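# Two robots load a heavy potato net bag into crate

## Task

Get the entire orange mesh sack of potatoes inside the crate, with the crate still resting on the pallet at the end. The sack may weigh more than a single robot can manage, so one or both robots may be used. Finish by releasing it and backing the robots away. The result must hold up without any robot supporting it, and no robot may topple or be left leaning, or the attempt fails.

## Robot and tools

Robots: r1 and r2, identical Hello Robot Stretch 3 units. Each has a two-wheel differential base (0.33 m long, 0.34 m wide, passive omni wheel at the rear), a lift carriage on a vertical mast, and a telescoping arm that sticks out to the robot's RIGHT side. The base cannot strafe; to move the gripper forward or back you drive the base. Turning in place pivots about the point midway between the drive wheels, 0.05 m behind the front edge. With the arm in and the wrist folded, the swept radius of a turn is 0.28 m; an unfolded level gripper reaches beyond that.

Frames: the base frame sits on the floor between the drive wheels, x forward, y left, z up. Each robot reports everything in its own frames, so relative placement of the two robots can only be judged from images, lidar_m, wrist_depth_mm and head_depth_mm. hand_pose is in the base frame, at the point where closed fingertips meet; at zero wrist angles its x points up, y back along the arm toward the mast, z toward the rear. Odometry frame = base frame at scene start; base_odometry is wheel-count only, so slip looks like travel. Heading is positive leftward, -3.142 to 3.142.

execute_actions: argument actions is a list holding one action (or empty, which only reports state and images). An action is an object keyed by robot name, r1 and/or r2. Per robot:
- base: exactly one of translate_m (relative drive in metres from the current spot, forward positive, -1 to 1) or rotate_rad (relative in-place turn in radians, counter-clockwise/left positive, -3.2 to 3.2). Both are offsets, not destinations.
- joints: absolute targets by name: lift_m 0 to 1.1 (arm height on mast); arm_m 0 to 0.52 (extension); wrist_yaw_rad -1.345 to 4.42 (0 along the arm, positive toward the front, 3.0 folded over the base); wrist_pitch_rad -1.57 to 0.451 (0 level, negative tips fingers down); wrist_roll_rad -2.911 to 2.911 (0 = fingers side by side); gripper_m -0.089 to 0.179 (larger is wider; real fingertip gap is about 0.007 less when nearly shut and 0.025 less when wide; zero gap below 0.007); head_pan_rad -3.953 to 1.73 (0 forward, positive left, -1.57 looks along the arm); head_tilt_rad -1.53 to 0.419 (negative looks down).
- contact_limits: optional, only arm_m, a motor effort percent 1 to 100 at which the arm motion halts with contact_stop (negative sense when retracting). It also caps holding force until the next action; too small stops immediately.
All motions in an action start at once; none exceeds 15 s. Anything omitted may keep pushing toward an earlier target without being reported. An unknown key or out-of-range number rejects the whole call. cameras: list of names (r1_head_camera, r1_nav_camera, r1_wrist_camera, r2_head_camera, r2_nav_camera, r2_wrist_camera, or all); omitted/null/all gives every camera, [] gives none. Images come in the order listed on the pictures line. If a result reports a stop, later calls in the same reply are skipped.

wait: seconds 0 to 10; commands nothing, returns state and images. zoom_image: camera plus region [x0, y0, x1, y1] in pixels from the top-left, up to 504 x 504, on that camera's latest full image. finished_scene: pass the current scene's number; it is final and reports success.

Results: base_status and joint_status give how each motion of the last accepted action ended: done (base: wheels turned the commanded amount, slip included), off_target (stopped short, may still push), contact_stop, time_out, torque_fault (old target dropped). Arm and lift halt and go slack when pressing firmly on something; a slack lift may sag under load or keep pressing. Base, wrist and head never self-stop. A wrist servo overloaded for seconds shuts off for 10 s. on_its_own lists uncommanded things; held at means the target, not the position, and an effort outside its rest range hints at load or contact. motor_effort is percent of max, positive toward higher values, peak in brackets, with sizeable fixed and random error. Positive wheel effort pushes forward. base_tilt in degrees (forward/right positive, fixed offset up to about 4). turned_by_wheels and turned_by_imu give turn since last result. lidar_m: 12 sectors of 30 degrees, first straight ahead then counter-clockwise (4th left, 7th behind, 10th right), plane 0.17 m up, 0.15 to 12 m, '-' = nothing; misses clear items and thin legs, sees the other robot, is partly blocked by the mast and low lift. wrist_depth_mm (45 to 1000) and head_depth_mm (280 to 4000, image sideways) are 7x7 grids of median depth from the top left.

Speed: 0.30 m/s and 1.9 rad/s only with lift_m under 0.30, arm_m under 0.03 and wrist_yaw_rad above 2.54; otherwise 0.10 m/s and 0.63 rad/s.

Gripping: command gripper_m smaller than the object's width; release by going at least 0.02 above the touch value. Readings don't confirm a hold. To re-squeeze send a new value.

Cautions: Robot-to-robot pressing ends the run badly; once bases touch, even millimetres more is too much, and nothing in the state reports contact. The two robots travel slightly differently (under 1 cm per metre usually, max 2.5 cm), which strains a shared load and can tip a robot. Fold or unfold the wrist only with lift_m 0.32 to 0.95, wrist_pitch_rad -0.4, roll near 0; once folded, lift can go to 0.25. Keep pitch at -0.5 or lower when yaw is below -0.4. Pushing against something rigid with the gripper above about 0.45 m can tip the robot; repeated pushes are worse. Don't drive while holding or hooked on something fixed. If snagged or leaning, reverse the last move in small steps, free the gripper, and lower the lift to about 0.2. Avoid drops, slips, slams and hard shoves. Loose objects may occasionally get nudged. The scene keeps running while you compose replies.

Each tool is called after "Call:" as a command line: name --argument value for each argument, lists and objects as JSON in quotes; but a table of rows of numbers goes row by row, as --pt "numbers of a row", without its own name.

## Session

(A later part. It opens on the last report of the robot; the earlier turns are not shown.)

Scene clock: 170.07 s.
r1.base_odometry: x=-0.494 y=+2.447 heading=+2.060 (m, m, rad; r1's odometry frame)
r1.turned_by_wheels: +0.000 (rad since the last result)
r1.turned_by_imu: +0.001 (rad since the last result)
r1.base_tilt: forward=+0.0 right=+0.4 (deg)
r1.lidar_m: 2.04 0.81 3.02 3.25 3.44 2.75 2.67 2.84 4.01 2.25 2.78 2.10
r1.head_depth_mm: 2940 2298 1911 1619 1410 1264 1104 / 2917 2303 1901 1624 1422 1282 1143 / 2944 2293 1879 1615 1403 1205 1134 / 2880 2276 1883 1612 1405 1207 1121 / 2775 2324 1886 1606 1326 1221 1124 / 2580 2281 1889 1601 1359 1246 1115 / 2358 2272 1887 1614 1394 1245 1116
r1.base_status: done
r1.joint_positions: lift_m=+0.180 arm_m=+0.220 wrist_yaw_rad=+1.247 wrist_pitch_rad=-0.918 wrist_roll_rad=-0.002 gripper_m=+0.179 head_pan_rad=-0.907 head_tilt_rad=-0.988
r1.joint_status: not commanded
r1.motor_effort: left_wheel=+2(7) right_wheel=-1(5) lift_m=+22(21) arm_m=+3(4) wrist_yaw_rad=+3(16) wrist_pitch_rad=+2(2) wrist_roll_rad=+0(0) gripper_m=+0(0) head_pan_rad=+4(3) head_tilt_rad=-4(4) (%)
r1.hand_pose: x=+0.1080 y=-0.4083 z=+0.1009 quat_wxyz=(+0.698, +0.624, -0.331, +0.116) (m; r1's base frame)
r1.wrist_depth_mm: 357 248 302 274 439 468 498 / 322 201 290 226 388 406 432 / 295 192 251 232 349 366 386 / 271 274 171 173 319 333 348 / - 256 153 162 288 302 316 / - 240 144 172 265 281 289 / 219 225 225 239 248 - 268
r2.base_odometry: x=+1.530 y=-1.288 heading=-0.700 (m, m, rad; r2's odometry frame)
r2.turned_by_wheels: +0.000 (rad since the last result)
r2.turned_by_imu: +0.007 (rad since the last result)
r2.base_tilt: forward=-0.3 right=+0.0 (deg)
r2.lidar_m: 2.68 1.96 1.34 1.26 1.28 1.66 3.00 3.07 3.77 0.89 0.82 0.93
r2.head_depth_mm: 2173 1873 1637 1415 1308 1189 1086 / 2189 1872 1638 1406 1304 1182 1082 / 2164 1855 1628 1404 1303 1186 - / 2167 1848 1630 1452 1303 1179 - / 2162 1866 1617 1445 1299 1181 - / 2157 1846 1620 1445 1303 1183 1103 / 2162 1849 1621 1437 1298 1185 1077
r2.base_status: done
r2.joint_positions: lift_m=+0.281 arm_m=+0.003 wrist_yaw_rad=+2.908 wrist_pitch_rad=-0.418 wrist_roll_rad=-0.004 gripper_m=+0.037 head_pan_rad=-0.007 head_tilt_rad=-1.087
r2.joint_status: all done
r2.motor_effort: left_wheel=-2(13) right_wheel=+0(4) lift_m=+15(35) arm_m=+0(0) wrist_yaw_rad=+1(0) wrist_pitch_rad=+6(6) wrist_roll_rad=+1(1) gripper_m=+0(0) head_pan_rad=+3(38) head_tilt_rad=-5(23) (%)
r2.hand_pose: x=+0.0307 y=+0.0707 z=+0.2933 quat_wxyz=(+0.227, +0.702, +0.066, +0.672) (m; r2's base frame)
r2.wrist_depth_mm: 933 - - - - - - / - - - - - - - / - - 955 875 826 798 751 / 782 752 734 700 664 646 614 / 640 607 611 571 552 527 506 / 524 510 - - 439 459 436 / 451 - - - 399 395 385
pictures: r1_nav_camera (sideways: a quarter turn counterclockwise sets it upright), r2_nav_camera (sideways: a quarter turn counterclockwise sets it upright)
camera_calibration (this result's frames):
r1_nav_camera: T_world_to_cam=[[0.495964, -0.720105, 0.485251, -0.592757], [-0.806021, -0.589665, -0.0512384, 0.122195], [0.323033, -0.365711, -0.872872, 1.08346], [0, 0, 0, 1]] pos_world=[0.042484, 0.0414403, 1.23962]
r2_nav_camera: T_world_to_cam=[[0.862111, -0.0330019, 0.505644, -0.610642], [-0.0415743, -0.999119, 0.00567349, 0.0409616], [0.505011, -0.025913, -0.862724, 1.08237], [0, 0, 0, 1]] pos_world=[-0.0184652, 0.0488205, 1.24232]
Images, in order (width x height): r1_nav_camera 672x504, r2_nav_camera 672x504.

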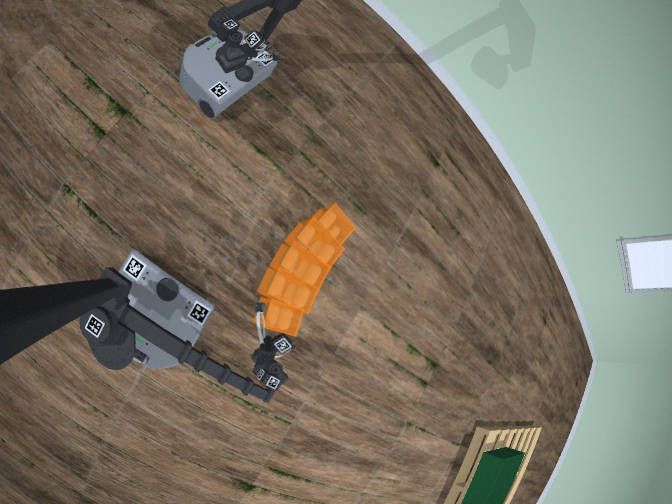

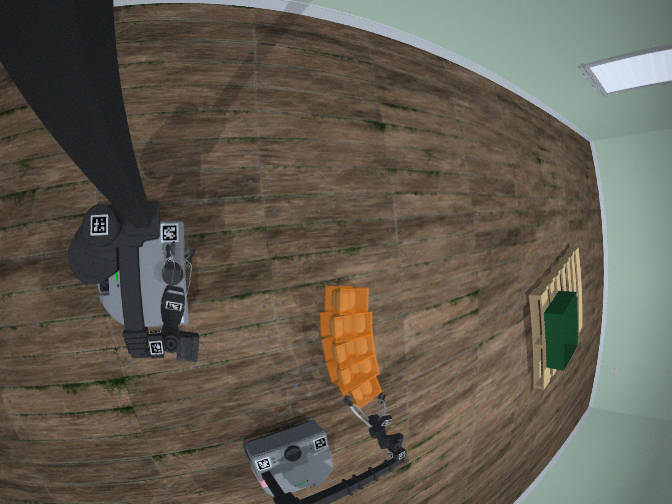

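Call:
execute_actions --actions '[{"r2":{"base":{"rotate_rad":-0.96}}}]' --cameras '[]'

Call:
execute_actions --actions '[{"r2":{"base":{"translate_m":0.39}}}]' --cameras '[]'

Call:
execute_actions --actions '[{"r2":{"base":{"rotate_rad":2.74},"joints":{"lift_m":0.42,"head_pan_rad":-1.57,"head_tilt_rad":-1.0}}}]' --cameras '[]'

Call:
execute_actions --actions '[{"r2":{"joints":{"wrist_yaw_rad":1.5,"gripper_m":0.179}}}]' --cameras '[]'

Call:
execute_actions --actions '[{"r2":{"joints":{"wrist_pitch_rad":-1.56,"arm_m":0.25}}}]' --cameras '["r2_head_camera","r2_wrist_camera"]'

Scene clock: 182.50 s.
r1.base_odometry: x=-0.494 y=+2.447 heading=+2.060 (m, m, rad; r1's odometry frame)
r1.turned_by_wheels: +0.000 (rad since the last result)
r1.turned_by_imu: +0.001 (rad since the last result)
r1.base_tilt: forward=+0.1 right=+0.4 (deg)
r1.lidar_m: 0.92 0.81 3.01 3.25 3.45 2.75 2.68 2.84 3.98 2.25 2.78 2.10
r1.head_depth_mm: 2951 2323 1896 1630 1415 1266 1115 / 2912 2319 1898 1624 1410 1276 1140 / 2878 2279 1908 1615 1409 1207 1140 / 2885 2290 1894 1617 1406 1207 1128 / 2794 2287 1894 1607 1329 1225 1118 / 2563 2264 1881 1613 1368 1241 1113 / 2320 2283 1882 1601 1413 1242 1116
r1.base_status: not commanded
r1.joint_positions: lift_m=+0.180 arm_m=+0.220 wrist_yaw_rad=+1.247 wrist_pitch_rad=-0.918 wrist_roll_rad=-0.002 gripper_m=+0.179 head_pan_rad=-0.907 head_tilt_rad=-0.988
r1.joint_status: not commanded
r1.motor_effort: left_wheel=+1(2) right_wheel=-1(1) lift_m=+22(23) arm_m=+3(3) wrist_yaw_rad=+3(3) wrist_pitch_rad=+2(2) wrist_roll_rad=+0(1) gripper_m=+0(0) head_pan_rad=+3(4) head_tilt_rad=-4(4) (%)
r1.hand_pose: x=+0.1080 y=-0.4083 z=+0.1009 quat_wxyz=(+0.698, +0.624, -0.331, +0.116) (m; r1's base frame)
r1.wrist_depth_mm: 355 249 300 274 439 464 497 / 322 201 291 226 389 408 431 / 294 192 250 232 348 367 384 / 273 273 171 173 318 332 347 / - 255 153 162 288 303 316 / - 241 144 171 265 281 288 / 219 225 225 239 248 - 269
r2.base_odometry: x=+1.530 y=-1.288 heading=-1.660 (m, m, rad; r2's odometry frame)
r2.turned_by_wheels: -0.960 (rad since the last result)
r2.turned_by_imu: -0.969 (rad since the last result)
r2.base_tilt: forward=-0.4 right=+0.0 (deg)
r2.lidar_m: 0.82 1.05 2.83 1.77 1.31 1.26 1.31 1.80 3.00 3.13 3.67 0.87
r2.head_depth_mm: 2124 1861 1633 1450 1308 1191 1088 / 2081 1756 1607 1453 1307 1193 1081 / 2172 1867 1355 1425 1300 1180 - / 2179 1848 1422 1450 1301 1189 - / 2160 1852 1626 1443 1300 1180 - / 2167 1870 1542 1420 1299 1182 1096 / 2151 1856 1621 1376 1281 1179 1085
r2.base_status: done
r2.joint_positions: lift_m=+0.281 arm_m=+0.003 wrist_yaw_rad=+2.908 wrist_pitch_rad=-0.418 wrist_roll_rad=-0.004 gripper_m=+0.037 head_pan_rad=-0.007 head_tilt_rad=-1.087
r2.joint_status: not commanded
r2.motor_effort: left_wheel=+0(13) right_wheel=-1(4) lift_m=+16(16) arm_m=+0(0) wrist_yaw_rad=+0(0) wrist_pitch_rad=+5(6) wrist_roll_rad=+0(1) gripper_m=-1(2) head_pan_rad=+3(3) head_tilt_rad=-5(5) (%)
r2.hand_pose: x=+0.0307 y=+0.0707 z=+0.2933 quat_wxyz=(+0.227, +0.702, +0.066, +0.672) (m; r2's base frame)
r2.wrist_depth_mm: - - - - - - - / - - - - - - - / - - 968 885 835 734 631 / 802 769 708 673 664 642 594 / 639 611 597 576 557 528 512 / 537 503 - - 446 453 441 / 451 - - - 404 400 385
pictures: none
No camera images: the call's "cameras" was empty. Leave "cameras" out to get every camera's image.

Scene clock: 185.57 s.
r1.base_odometry: x=-0.494 y=+2.447 heading=+2.060 (m, m, rad; r1's odometry frame)
r1.turned_by_wheels: +0.000 (rad since the last result)
r1.turned_by_imu: +0.000 (rad since the last result)
r1.base_tilt: forward=+0.3 right=+0.3 (deg)
r1.lidar_m: 0.43 2.14 3.02 3.26 3.42 2.76 2.67 2.83 4.00 2.25 2.79 2.09
r1.head_depth_mm: 2924 2289 1903 1627 1407 1271 1111 / 2893 2266 1906 1615 1417 1264 1143 / 2915 2290 1894 1613 1413 1208 1138 / 2887 2280 1903 1624 1405 1210 1131 / 2775 2270 1900 1609 1331 1228 1114 / 2576 2275 1883 1604 1364 1239 1118 / 2334 2270 1888 1605 1399 1238 1102
r1.base_status: not commanded
r1.joint_positions: lift_m=+0.180 arm_m=+0.220 wrist_yaw_rad=+1.247 wrist_pitch_rad=-0.918 wrist_roll_rad=-0.002 gripper_m=+0.179 head_pan_rad=-0.907 head_tilt_rad=-0.988
r1.joint_status: not commanded
r1.motor_effort: left_wheel=+3(2) right_wheel=-1(1) lift_m=+22(22) arm_m=+3(3) wrist_yaw_rad=+2(3) wrist_pitch_rad=+2(2) wrist_roll_rad=+1(0) gripper_m=+0(0) head_pan_rad=+3(3) head_tilt_rad=-4(4) (%)
r1.hand_pose: x=+0.1080 y=-0.4083 z=+0.1009 quat_wxyz=(+0.698, +0.624, -0.331, +0.116) (m; r1's base frame)
r1.wrist_depth_mm: 353 249 301 273 441 464 495 / 323 201 291 226 388 414 434 / 295 192 250 232 351 365 385 / 272 273 171 173 319 330 345 / - 253 153 163 286 301 315 / - 240 144 172 267 282 287 / 220 225 225 239 248 - 267
r2.base_odometry: x=+1.495 y=-1.677 heading=-1.660 (m, m, rad; r2's odometry frame)
r2.turned_by_wheels: +0.000 (rad since the last result)
r2.turned_by_imu: +0.003 (rad since the last result)
r2.base_tilt: forward=-0.3 right=-0.1 (deg)
r2.lidar_m: 0.44 0.55 2.41 2.25 1.65 1.60 1.66 2.29 3.21 3.35 3.31 0.43
r2.head_depth_mm: 2185 1862 1558 1431 1305 1187 1091 / 2178 1860 1634 982 1268 1188 1089 / 2178 1858 1622 1229 1250 1181 - / 2178 1846 1620 1242 1264 1178 - / 2155 1866 1621 1448 1302 1178 - / 2169 1846 1614 1275 1249 1182 1097 / 2164 1850 1628 1450 1248 1147 1083
r2.base_status: done
r2.joint_positions: lift_m=+0.281 arm_m=+0.003 wrist_yaw_rad=+2.908 wrist_pitch_rad=-0.418 wrist_roll_rad=-0.004 gripper_m=+0.037 head_pan_rad=-0.007 head_tilt_rad=-1.088
r2.joint_status: not commanded
r2.motor_effort: left_wheel=+0(13) right_wheel=-1(4) lift_m=+16(16) arm_m=+0(0) wrist_yaw_rad=+1(0) wrist_pitch_rad=+6(5) wrist_roll_rad=+1(1) gripper_m=+0(0) head_pan_rad=+2(4) head_tilt_rad=-5(5) (%)
r2.hand_pose: x=+0.0307 y=+0.0707 z=+0.2933 quat_wxyz=(+0.227, +0.702, +0.066, +0.672) (m; r2's base frame)
r2.wrist_depth_mm: - - - - - - - / - - - - - - - / - - 942 898 852 791 768 / 787 738 724 630 559 525 480 / 623 598 589 579 566 517 506 / 533 512 - - 447 461 438 / 453 - - - 405 395 384
pictures: none
No camera images: the call's "cameras" was empty. Leave "cameras" out to get every camera's image.

Scene clock: 190.67 s.
r1.base_odometry: x=-0.494 y=+2.447 heading=+2.060 (m, m, rad; r1's odometry frame)
r1.turned_by_wheels: +0.000 (rad since the last result)
r1.turned_by_imu: +0.001 (rad since the last result)
r1.base_tilt: forward=+0.1 right=+0.1 (deg)
r1.lidar_m: 0.44 0.42 3.02 3.26 3.43 2.75 2.67 2.83 3.99 2.24 2.79 2.10
r1.head_depth_mm: 2916 2302 1909 1617 1416 1277 1113 / 2932 2302 1902 1631 1415 1275 1144 / 2882 2312 1892 1627 1418 1206 1140 / 2873 2288 1889 1622 1406 1214 1127 / 2744 2290 1893 1607 1335 1221 1113 / 2548 2247 1877 1601 1355 1238 990 / 2350 2274 1872 1612 1401 1243 977
r1.base_status: not commanded
r1.joint_positions: lift_m=+0.180 arm_m=+0.220 wrist_yaw_rad=+1.247 wrist_pitch_rad=-0.918 wrist_roll_rad=-0.002 gripper_m=+0.179 head_pan_rad=-0.907 head_tilt_rad=-0.988
r1.joint_status: not commanded
r1.motor_effort: left_wheel=+1(1) right_wheel=-1(1) lift_m=+22(22) arm_m=+3(3) wrist_yaw_rad=+2(4) wrist_pitch_rad=+2(2) wrist_roll_rad=+0(0) gripper_m=+0(0) head_pan_rad=+3(3) head_tilt_rad=-4(4) (%)
r1.hand_pose: x=+0.1080 y=-0.4083 z=+0.1009 quat_wxyz=(+0.698, +0.624, -0.331, +0.116) (m; r1's base frame)
r1.wrist_depth_mm: 355 248 300 274 438 464 496 / 322 202 291 225 389 406 431 / 295 192 250 232 348 364 383 / 272 274 171 173 317 332 346 / - 254 153 162 289 302 316 / - 240 144 171 266 282 288 / 219 226 225 239 248 - 269
r2.base_odometry: x=+1.495 y=-1.677 heading=+1.080 (m, m, rad; r2's odometry frame)
r2.turned_by_wheels: +2.740 (rad since the last result)
r2.turned_by_imu: +2.783 (rad since the last result)
r2.base_tilt: forward=-0.3 right=-0.1 (deg)
r2.lidar_m: 1.60 1.74 2.68 3.21 3.51 3.20 0.44 0.55 0.68 2.70 2.01 1.61
r2.head_depth_mm: 2248 2080 1774 1521 1305 1200 1079 / 2314 2090 1769 1530 1280 1218 - / 2495 2102 1761 1526 1276 1246 - / 2576 2086 1763 1532 1284 1239 - / 2575 2085 1761 1525 1329 1202 1082 / 2569 2094 1768 1530 1345 1201 1086 / 2584 2102 1752 1532 1345 1197 1085
r2.base_status: done
r2.joint_positions: lift_m=+0.419 arm_m=+0.003 wrist_yaw_rad=+2.908 wrist_pitch_rad=-0.418 wrist_roll_rad=-0.004 gripper_m=+0.037 head_pan_rad=-1.563 head_tilt_rad=-1.001
r2.joint_status: all done
r2.motor_effort: left_wheel=-3(13) right_wheel=+1(5) lift_m=+39(42) arm_m=+0(0) wrist_yaw_rad=+0(0) wrist_pitch_rad=+5(5) wrist_roll_rad=+1(1) gripper_m=+0(1) head_pan_rad=-3(38) head_tilt_rad=+0(9) (%)
r2.hand_pose: x=+0.0307 y=+0.0706 z=+0.4321 quat_wxyz=(+0.227, +0.702, +0.066, +0.672) (m; r2's base frame)
r2.wrist_depth_mm: - - - - - - - / - - - - - - - / - - - - - - - / - - 941 918 861 851 789 / 840 804 787 769 744 700 682 / 691 670 - 610 591 608 586 / 599 572 574 565 531 533 508
pictures: none
No camera images: the call's "cameras" was empty. Leave "cameras" out to get every camera's image.

Scene clock: 192.57 s.
r1.base_odometry: x=-0.494 y=+2.447 heading=+2.060 (m, m, rad; r1's odometry frame)
r1.turned_by_wheels: +0.000 (rad since the last result)
r1.turned_by_imu: +0.000 (rad since the last result)
r1.base_tilt: forward=-0.1 right=+0.3 (deg)
r1.lidar_m: 0.44 0.42 3.02 3.26 3.43 2.75 2.67 2.83 3.97 2.26 2.78 2.10
r1.head_depth_mm: 2927 2306 1903 1628 1412 1275 1107 / 2900 2323 1892 1634 1408 1276 1140 / 2896 2340 1898 1634 1407 1200 1137 / 2834 2290 1905 1616 1400 1205 1126 / 2772 2286 1886 1606 1330 1229 1115 / 2602 2290 1859 1617 1358 1244 997 / 2341 2275 1889 1602 1400 1245 971
r1.base_status: not commanded
r1.joint_positions: lift_m=+0.180 arm_m=+0.220 wrist_yaw_rad=+1.247 wrist_pitch_rad=-0.918 wrist_roll_rad=-0.002 gripper_m=+0.179 head_pan_rad=-0.907 head_tilt_rad=-0.988
r1.joint_status: not commanded
r1.motor_effort: left_wheel=+1(2) right_wheel=-1(1) lift_m=+22(21) arm_m=+3(3) wrist_yaw_rad=+2(2) wrist_pitch_rad=+2(2) wrist_roll_rad=+0(0) gripper_m=+0(0) head_pan_rad=+3(3) head_tilt_rad=-4(4) (%)
r1.hand_pose: x=+0.1080 y=-0.4083 z=+0.1009 quat_wxyz=(+0.698, +0.624, -0.331, +0.116) (m; r1's base frame)
r1.wrist_depth_mm: 358 247 299 273 440 468 497 / 323 201 290 225 389 408 433 / 295 192 250 232 347 367 385 / 272 272 171 174 317 331 345 / - 256 153 162 289 302 314 / - 241 144 171 266 282 289 / 218 225 226 240 247 - 267
r2.base_odometry: x=+1.495 y=-1.677 heading=+1.080 (m, m, rad; r2's odometry frame)
r2.turned_by_wheels: +0.000 (rad since the last result)
r2.turned_by_imu: +0.000 (rad since the last result)
r2.base_tilt: forward=-0.3 right=-0.2 (deg)
r2.lidar_m: 1.60 1.74 2.67 3.20 3.50 3.22 0.43 0.55 0.68 2.69 2.01 1.61
r2.head_depth_mm: 2265 2081 1758 1525 1303 1198 1086 / 2318 2081 1767 1525 1279 1215 - / 2510 2101 1757 1528 1275 - - / 2561 2083 1757 1522 1285 - - / 2596 2086 1762 1528 1318 1222 1084 / 2585 2098 1750 1537 1348 1203 1068 / 2562 2098 1760 1529 1345 1197 1085
r2.base_status: not commanded
r2.joint_positions: lift_m=+0.419 arm_m=+0.003 wrist_yaw_rad=+1.504 wrist_pitch_rad=-0.418 wrist_roll_rad=-0.004 gripper_m=+0.179 head_pan_rad=-1.563 head_tilt_rad=-1.001
r2.joint_status: all done
r2.motor_effort: left_wheel=-3(3) right_wheel=+1(1) lift_m=+40(40) arm_m=+0(0) wrist_yaw_rad=-4(4) wrist_pitch_rad=+6(5) wrist_roll_rad=+1(1) gripper_m=+1(82) head_pan_rad=-3(2) head_tilt_rad=+0(0) (%)
r2.hand_pose: x=+0.2025 y=-0.1629 z=+0.4321 quat_wxyz=(+0.607, +0.579, -0.403, +0.366) (m; r2's base frame)
r2.wrist_depth_mm: - - - - - - - / - - - - - - - / - - - - - - - / - - 952 911 903 850 818 / 823 818 753 744 715 702 714 / 695 - 650 635 628 594 - / 596 569 566 557 534 523 512
pictures: none
No camera images: the call's "cameras" was empty. Leave "cameras" out to get every camera's image.

Scene clock: 195.63 s.
r1.base_odometry: x=-0.494 y=+2.447 heading=+2.060 (m, m, rad; r1's odometry frame)
r1.turned_by_wheels: +0.000 (rad since the last result)
r1.turned_by_imu: +0.000 (rad since the last result)
r1.base_tilt: forward=+0.1 right=+0.1 (deg)
r1.lidar_m: 0.44 0.42 3.03 3.26 3.45 2.76 2.68 2.84 4.00 2.25 2.79 2.10
r1.head_depth_mm: 2882 2316 1910 1626 1424 1270 1115 / 2934 2330 1908 1622 1411 1267 1140 / 2902 2309 1888 1610 1404 1217 1142 / 2928 2285 1903 1621 1409 1208 1128 / 2798 2282 1891 1608 1329 1229 1122 / 2595 2280 1879 1569 1282 1248 992 / 2360 2251 1870 1604 725 1238 974
r1.base_status: not commanded
r1.joint_positions: lift_m=+0.180 arm_m=+0.220 wrist_yaw_rad=+1.247 wrist_pitch_rad=-0.918 wrist_roll_rad=-0.002 gripper_m=+0.179 head_pan_rad=-0.907 head_tilt_rad=-0.988
r1.joint_status: not commanded
r1.motor_effort: left_wheel=+2(2) right_wheel=-1(1) lift_m=+22(22) arm_m=+4(4) wrist_yaw_rad=+2(2) wrist_pitch_rad=+3(2) wrist_roll_rad=+0(0) gripper_m=+0(0) head_pan_rad=+3(3) head_tilt_rad=-4(4) (%)
r1.hand_pose: x=+0.1080 y=-0.4083 z=+0.1009 quat_wxyz=(+0.698, +0.624, -0.331, +0.116) (m; r1's base frame)
r1.wrist_depth_mm: 357 249 300 273 436 462 499 / 321 202 290 225 389 412 433 / 294 192 251 232 350 366 384 / 272 274 171 173 317 330 347 / - 255 153 162 289 303 316 / - 241 144 172 266 282 289 / 219 226 224 239 249 - 267
r2.base_odometry: x=+1.495 y=-1.677 heading=+1.080 (m, m, rad; r2's odometry frame)
r2.turned_by_wheels: +0.000 (rad since the last result)
r2.turned_by_imu: +0.001 (rad since the last result)
r2.base_tilt: forward=-0.3 right=-0.1 (deg)
r2.lidar_m: 1.59 1.75 2.68 3.22 3.51 3.19 0.43 0.55 0.67 2.70 2.01 1.61
r2.head_depth_mm: 2255 2098 1756 1529 1297 1198 1084 / 2286 2099 1762 1524 1281 1205 - / 2493 2078 1766 1559 1285 1217 - / 2569 2094 1773 1557 1287 1200 - / 2598 2096 1763 1529 1320 1195 1082 / 2584 2084 1757 1526 1348 1199 1087 / 2579 2100 1767 1525 1343 1196 1082
r2.base_status: not commanded
r2.joint_positions: lift_m=+0.419 arm_m=+0.250 wrist_yaw_rad=+1.502 wrist_pitch_rad=-1.554 wrist_roll_rad=-0.004 gripper_m=+0.179 head_pan_rad=-1.563 head_tilt_rad=-1.001
r2.joint_status: all done
r2.motor_effort: left_wheel=-3(4) right_wheel=+1(1) lift_m=+39(40) arm_m=+4(3) wrist_yaw_rad=-2(5) wrist_pitch_rad=-1(4) wrist_roll_rad=+1(1) gripper_m=+0(0) head_pan_rad=-1(2) head_tilt_rad=+1(1) (%)
r2.hand_pose: x=-0.0413 y=-0.3935 z=+0.3015 quat_wxyz=(+0.707, +0.706, -0.028, -0.017) (m; r2's base frame)
r2.wrist_depth_mm: 436 435 425 424 418 414 400 / 445 446 439 428 340 424 417 / 466 455 455 444 392 433 429 / - - 472 461 391 442 441 / - - 482 476 415 459 454 / - - 503 496 428 474 - / - 533 523 516 434 492 491
pictures: r2_head_camera (sideways: a quarter turn clockwise sets it upright), r2_wrist_camera
camera_calibration (this result's frames):
r2_head_camera: T_world_to_cam=[[0.0565728, 0.839789, -0.539958, 0.719414], [0.998281, -0.0558586, 0.0177166, -0.0299413], [-0.0152831, -0.540032, -0.841506, 1.05518], [0, 0, 0, 1]] pos_world=[0.00531706, -0.0359959, 1.27693]
r2_wrist_camera: T_world_to_cam=[[-0.157368, -0.987441, -0.0139587, -0.379231], [-0.973124, 0.152649, 0.172418, -0.00203264], [-0.168122, 0.0407166, -0.984925, 0.472738], [0, 0, 0, 1]] pos_world=[0.0178207, -0.393406, 0.460669]
Images, in order (width x height): r2_head_camera 896x504, r2_wrist_camera 644x364.

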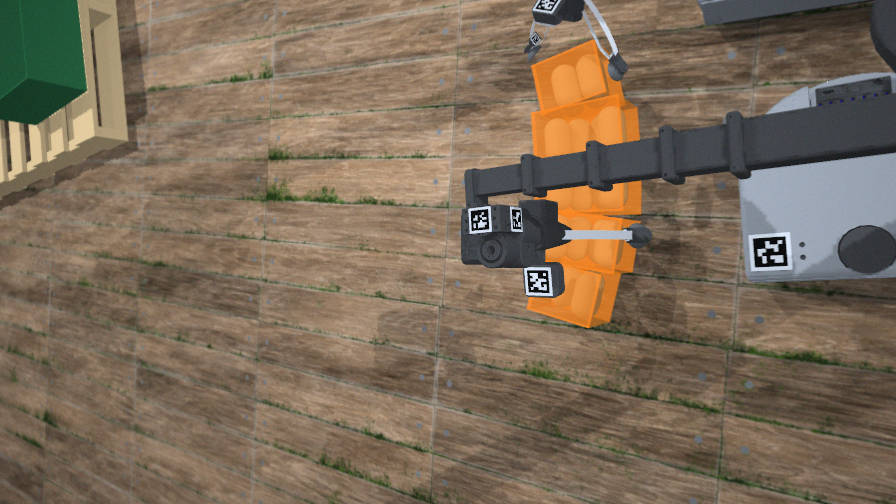

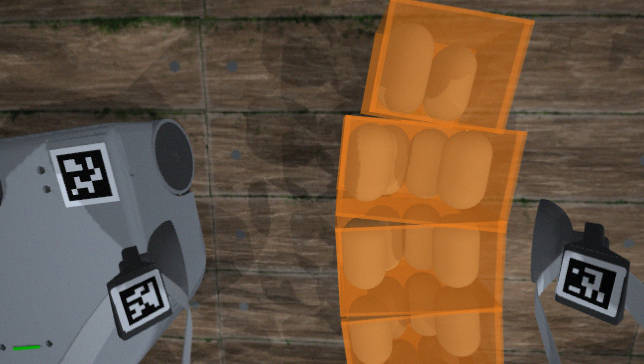

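Call:
execute_actions --actions '[{"r2":{"base":{"translate_m":0.105},"joints":{"arm_m":0.385}}}]' --cameras '["r2_wrist_camera"]'

Call:
execute_actions --actions '[{"r2":{"joints":{"lift_m":0.21}}}]' --cameras '["r2_wrist_camera","r1_nav_camera"]'

Scene clock: 201.50 s.
r1.base_odometry: x=-0.494 y=+2.447 heading=+2.060 (m, m, rad; r1's odometry frame)
r1.turned_by_wheels: +0.000 (rad since the last result)
r1.turned_by_imu: +0.001 (rad since the last result)
r1.base_tilt: forward=-0.1 right=+0.4 (deg)
r1.lidar_m: 0.54 0.51 3.02 3.25 3.44 2.75 2.68 2.83 3.99 2.25 2.78 2.09
r1.head_depth_mm: 2909 2318 1882 1631 1414 1272 1107 / 2897 2320 1892 1623 1409 1271 1138 / 2953 2285 1908 1615 1405 1210 1139 / 2862 2327 1901 1616 1408 1208 1131 / 2763 2292 1892 1626 1320 1230 1120 / 2620 2278 1891 1522 1353 1242 1107 / 2356 2257 1887 1033 1404 1237 992
r1.base_status: not commanded
r1.joint_positions: lift_m=+0.180 arm_m=+0.220 wrist_yaw_rad=+1.247 wrist_pitch_rad=-0.918 wrist_roll_rad=-0.002 gripper_m=+0.179 head_pan_rad=-0.907 head_tilt_rad=-0.988
r1.joint_status: not commanded
r1.motor_effort: left_wheel=+1(2) right_wheel=-1(1) lift_m=+22(22) arm_m=+3(3) wrist_yaw_rad=+2(3) wrist_pitch_rad=+2(2) wrist_roll_rad=+1(0) gripper_m=+0(0) head_pan_rad=+3(3) head_tilt_rad=-4(4) (%)
r1.hand_pose: x=+0.1080 y=-0.4083 z=+0.1009 quat_wxyz=(+0.698, +0.624, -0.331, +0.116) (m; r1's base frame)
r1.wrist_depth_mm: 356 249 300 273 440 464 495 / 322 201 290 226 388 413 429 / 294 192 250 232 349 367 383 / 273 273 171 174 316 329 347 / - 254 153 162 288 303 315 / - 240 144 171 266 281 288 / 219 226 225 239 248 - 268
r2.base_odometry: x=+1.545 y=-1.584 heading=+1.080 (m, m, rad; r2's odometry frame)
r2.turned_by_wheels: +0.000 (rad since the last result)
r2.turned_by_imu: +0.001 (rad since the last result)
r2.base_tilt: forward=-0.3 right=-0.1 (deg)
r2.lidar_m: 1.49 1.63 2.50 3.20 3.48 3.29 0.54 0.63 2.46 3.86 1.87 1.50
r2.head_depth_mm: 2239 2085 1767 1516 1280 1200 1079 / 2360 2075 1759 1525 1278 1203 - / 2557 2076 1761 1533 1277 1218 - / 2578 2091 1769 1475 1304 1207 - / 2559 2087 1759 1534 1347 1196 1080 / 2570 2098 1774 1518 1347 1196 1084 / 2574 2102 1758 1524 1343 1198 1079
r2.base_status: done
r2.joint_positions: lift_m=+0.419 arm_m=+0.385 wrist_yaw_rad=+1.502 wrist_pitch_rad=-1.555 wrist_roll_rad=-0.004 gripper_m=+0.179 head_pan_rad=-1.563 head_tilt_rad=-1.001
r2.joint_status: all done
r2.motor_effort: left_wheel=-3(4) right_wheel=+1(5) lift_m=+40(40) arm_m=+4(5) wrist_yaw_rad=-2(2) wrist_pitch_rad=-1(1) wrist_roll_rad=+0(1) gripper_m=-1(0) head_pan_rad=-2(3) head_tilt_rad=+0(0) (%)
r2.hand_pose: x=-0.0413 y=-0.5285 z=+0.3015 quat_wxyz=(+0.707, +0.706, -0.028, -0.017) (m; r2's base frame)
r2.wrist_depth_mm: 435 429 428 417 420 405 408 / 453 443 446 429 423 419 412 / 462 466 457 443 442 427 430 / - 477 464 397 462 446 444 / - 488 476 425 466 461 446 / - - 505 435 483 493 - / - 530 517 439 501 496 485
pictures: r2_wrist_camera
camera_calibration (this result's frames):
r2_wrist_camera: T_world_to_cam=[[-0.157391, -0.987438, -0.0139381, -0.512546], [-0.973081, 0.152665, 0.172645, 0.0184579], [-0.168348, 0.0407356, -0.984886, 0.478218], [0, 0, 0, 1]] pos_world=[0.0177982, -0.528406, 0.460659]
Images, in order (width x height): r2_wrist_camera 644x364.

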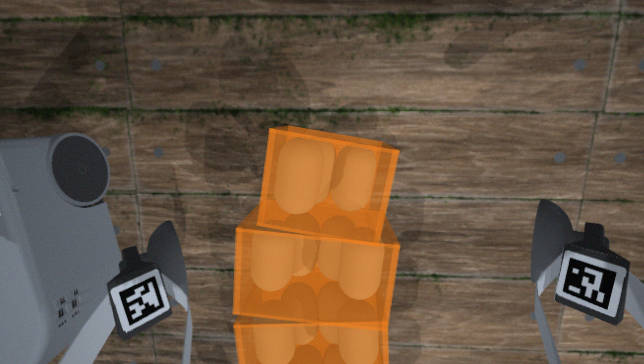

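Scene clock: 204.07 s.
r1.base_odometry: x=-0.494 y=+2.447 heading=+2.060 (m, m, rad; r1's odometry frame)
r1.turned_by_wheels: +0.000 (rad since the last result)
r1.turned_by_imu: +0.000 (rad since the last result)
r1.base_tilt: forward=+0.2 right=+0.1 (deg)
r1.lidar_m: 0.54 0.51 3.03 3.26 3.44 2.75 2.67 2.83 3.98 2.25 2.79 0.65
r1.head_depth_mm: 2911 2309 1916 1625 1424 1272 1111 / 2899 2298 1906 1627 1424 1267 1144 / 2890 2292 1909 1624 1410 1205 1136 / 2890 2292 1892 1619 1404 1207 1129 / 2799 2296 1894 1621 1321 1221 1115 / 2603 2273 1894 1143 1338 1244 1098 / 2332 2253 1881 1603 1328 1247 995
r1.base_status: not commanded
r1.joint_positions: lift_m=+0.180 arm_m=+0.220 wrist_yaw_rad=+1.247 wrist_pitch_rad=-0.918 wrist_roll_rad=-0.002 gripper_m=+0.179 head_pan_rad=-0.907 head_tilt_rad=-0.988
r1.joint_status: not commanded
r1.motor_effort: left_wheel=+1(2) right_wheel=-1(1) lift_m=+21(21) arm_m=+3(3) wrist_yaw_rad=+3(3) wrist_pitch_rad=+2(2) wrist_roll_rad=+0(0) gripper_m=+0(0) head_pan_rad=+3(4) head_tilt_rad=-4(4) (%)
r1.hand_pose: x=+0.1080 y=-0.4083 z=+0.1009 quat_wxyz=(+0.698, +0.624, -0.331, +0.116) (m; r1's base frame)
r1.wrist_depth_mm: 356 249 301 274 439 467 500 / 322 201 289 226 389 411 431 / 294 192 251 233 349 364 386 / 273 273 171 174 316 330 346 / - 254 152 162 289 303 313 / - 240 144 171 266 282 288 / 219 226 225 239 248 - 268
r2.base_odometry: x=+1.545 y=-1.584 heading=+1.080 (m, m, rad; r2's odometry frame)
r2.turned_by_wheels: +0.000 (rad since the last result)
r2.turned_by_imu: +0.001 (rad since the last result)
r2.base_tilt: forward=-0.3 right=-0.1 (deg)
r2.lidar_m: 1.49 1.63 2.50 3.17 3.48 3.32 0.54 0.63 2.45 3.87 1.87 1.51
r2.head_depth_mm: 2243 2096 1753 1528 1276 1202 1098 / 2377 2111 1766 1524 1282 1199 - / 2570 2096 1761 1546 1289 1204 - / 2581 2088 1765 1552 1295 1211 - / 2586 2091 1774 1531 1344 1201 1083 / 2587 2105 1767 1524 1348 1202 1081 / 2594 2098 1750 1530 1341 1202 1085
r2.base_status: not commanded
r2.joint_positions: lift_m=+0.228 arm_m=+0.385 wrist_yaw_rad=+1.492 wrist_pitch_rad=-1.557 wrist_roll_rad=+0.004 gripper_m=+0.179 head_pan_rad=-1.563 head_tilt_rad=-1.001
r2.joint_status: lift_m contact_stop (moved -0.192 of -0.209)
r2.on_its_own: lift_m is slack since a contact_stop, until your next command for it (your +0.210 is given up)
r2.motor_effort: left_wheel=-2(3) right_wheel=-1(1) lift_m=+28(33) arm_m=+4(4) wrist_yaw_rad=+9(10) wrist_pitch_rad=-1(2) wrist_roll_rad=-2(3) gripper_m=-2(2) head_pan_rad=-2(1) head_tilt_rad=+0(0) (%)
r2.hand_pose: x=-0.0420 y=-0.5283 z=+0.1100 quat_wxyz=(+0.707, +0.706, -0.034, -0.025) (m; r2's base frame)
r2.wrist_depth_mm: 260 256 253 247 243 240 237 / 266 263 260 254 252 247 243 / 276 271 269 264 259 253 253 / 288 281 272 218 266 262 259 / 296 292 171 219 273 273 267 / 306 302 185 245 287 282 - / 315 312 203 239 216 294 287
pictures: r1_nav_camera (sideways: a quarter turn counterclockwise sets it upright), r2_wrist_camera
camera_calibration (this result's frames):
r1_nav_camera: T_world_to_cam=[[0.495963, -0.720105, 0.485252, -0.592758], [-0.806021, -0.589665, -0.0512384, 0.122195], [0.323033, -0.365711, -0.872872, 1.08346], [0, 0, 0, 1]] pos_world=[0.042484, 0.0414403, 1.23962]
r2_wrist_camera: T_world_to_cam=[[-0.174764, -0.984514, -0.0137948, -0.514279], [-0.969778, 0.169692, 0.175315, 0.0596694], [-0.170259, 0.0440168, -0.984416, 0.291005], [0, 0, 0, 1]] pos_world=[0.0175348, -0.529249, 0.268914]
Images, in order (width x height): r1_nav_camera 672x504, r2_wrist_camera 644x364.

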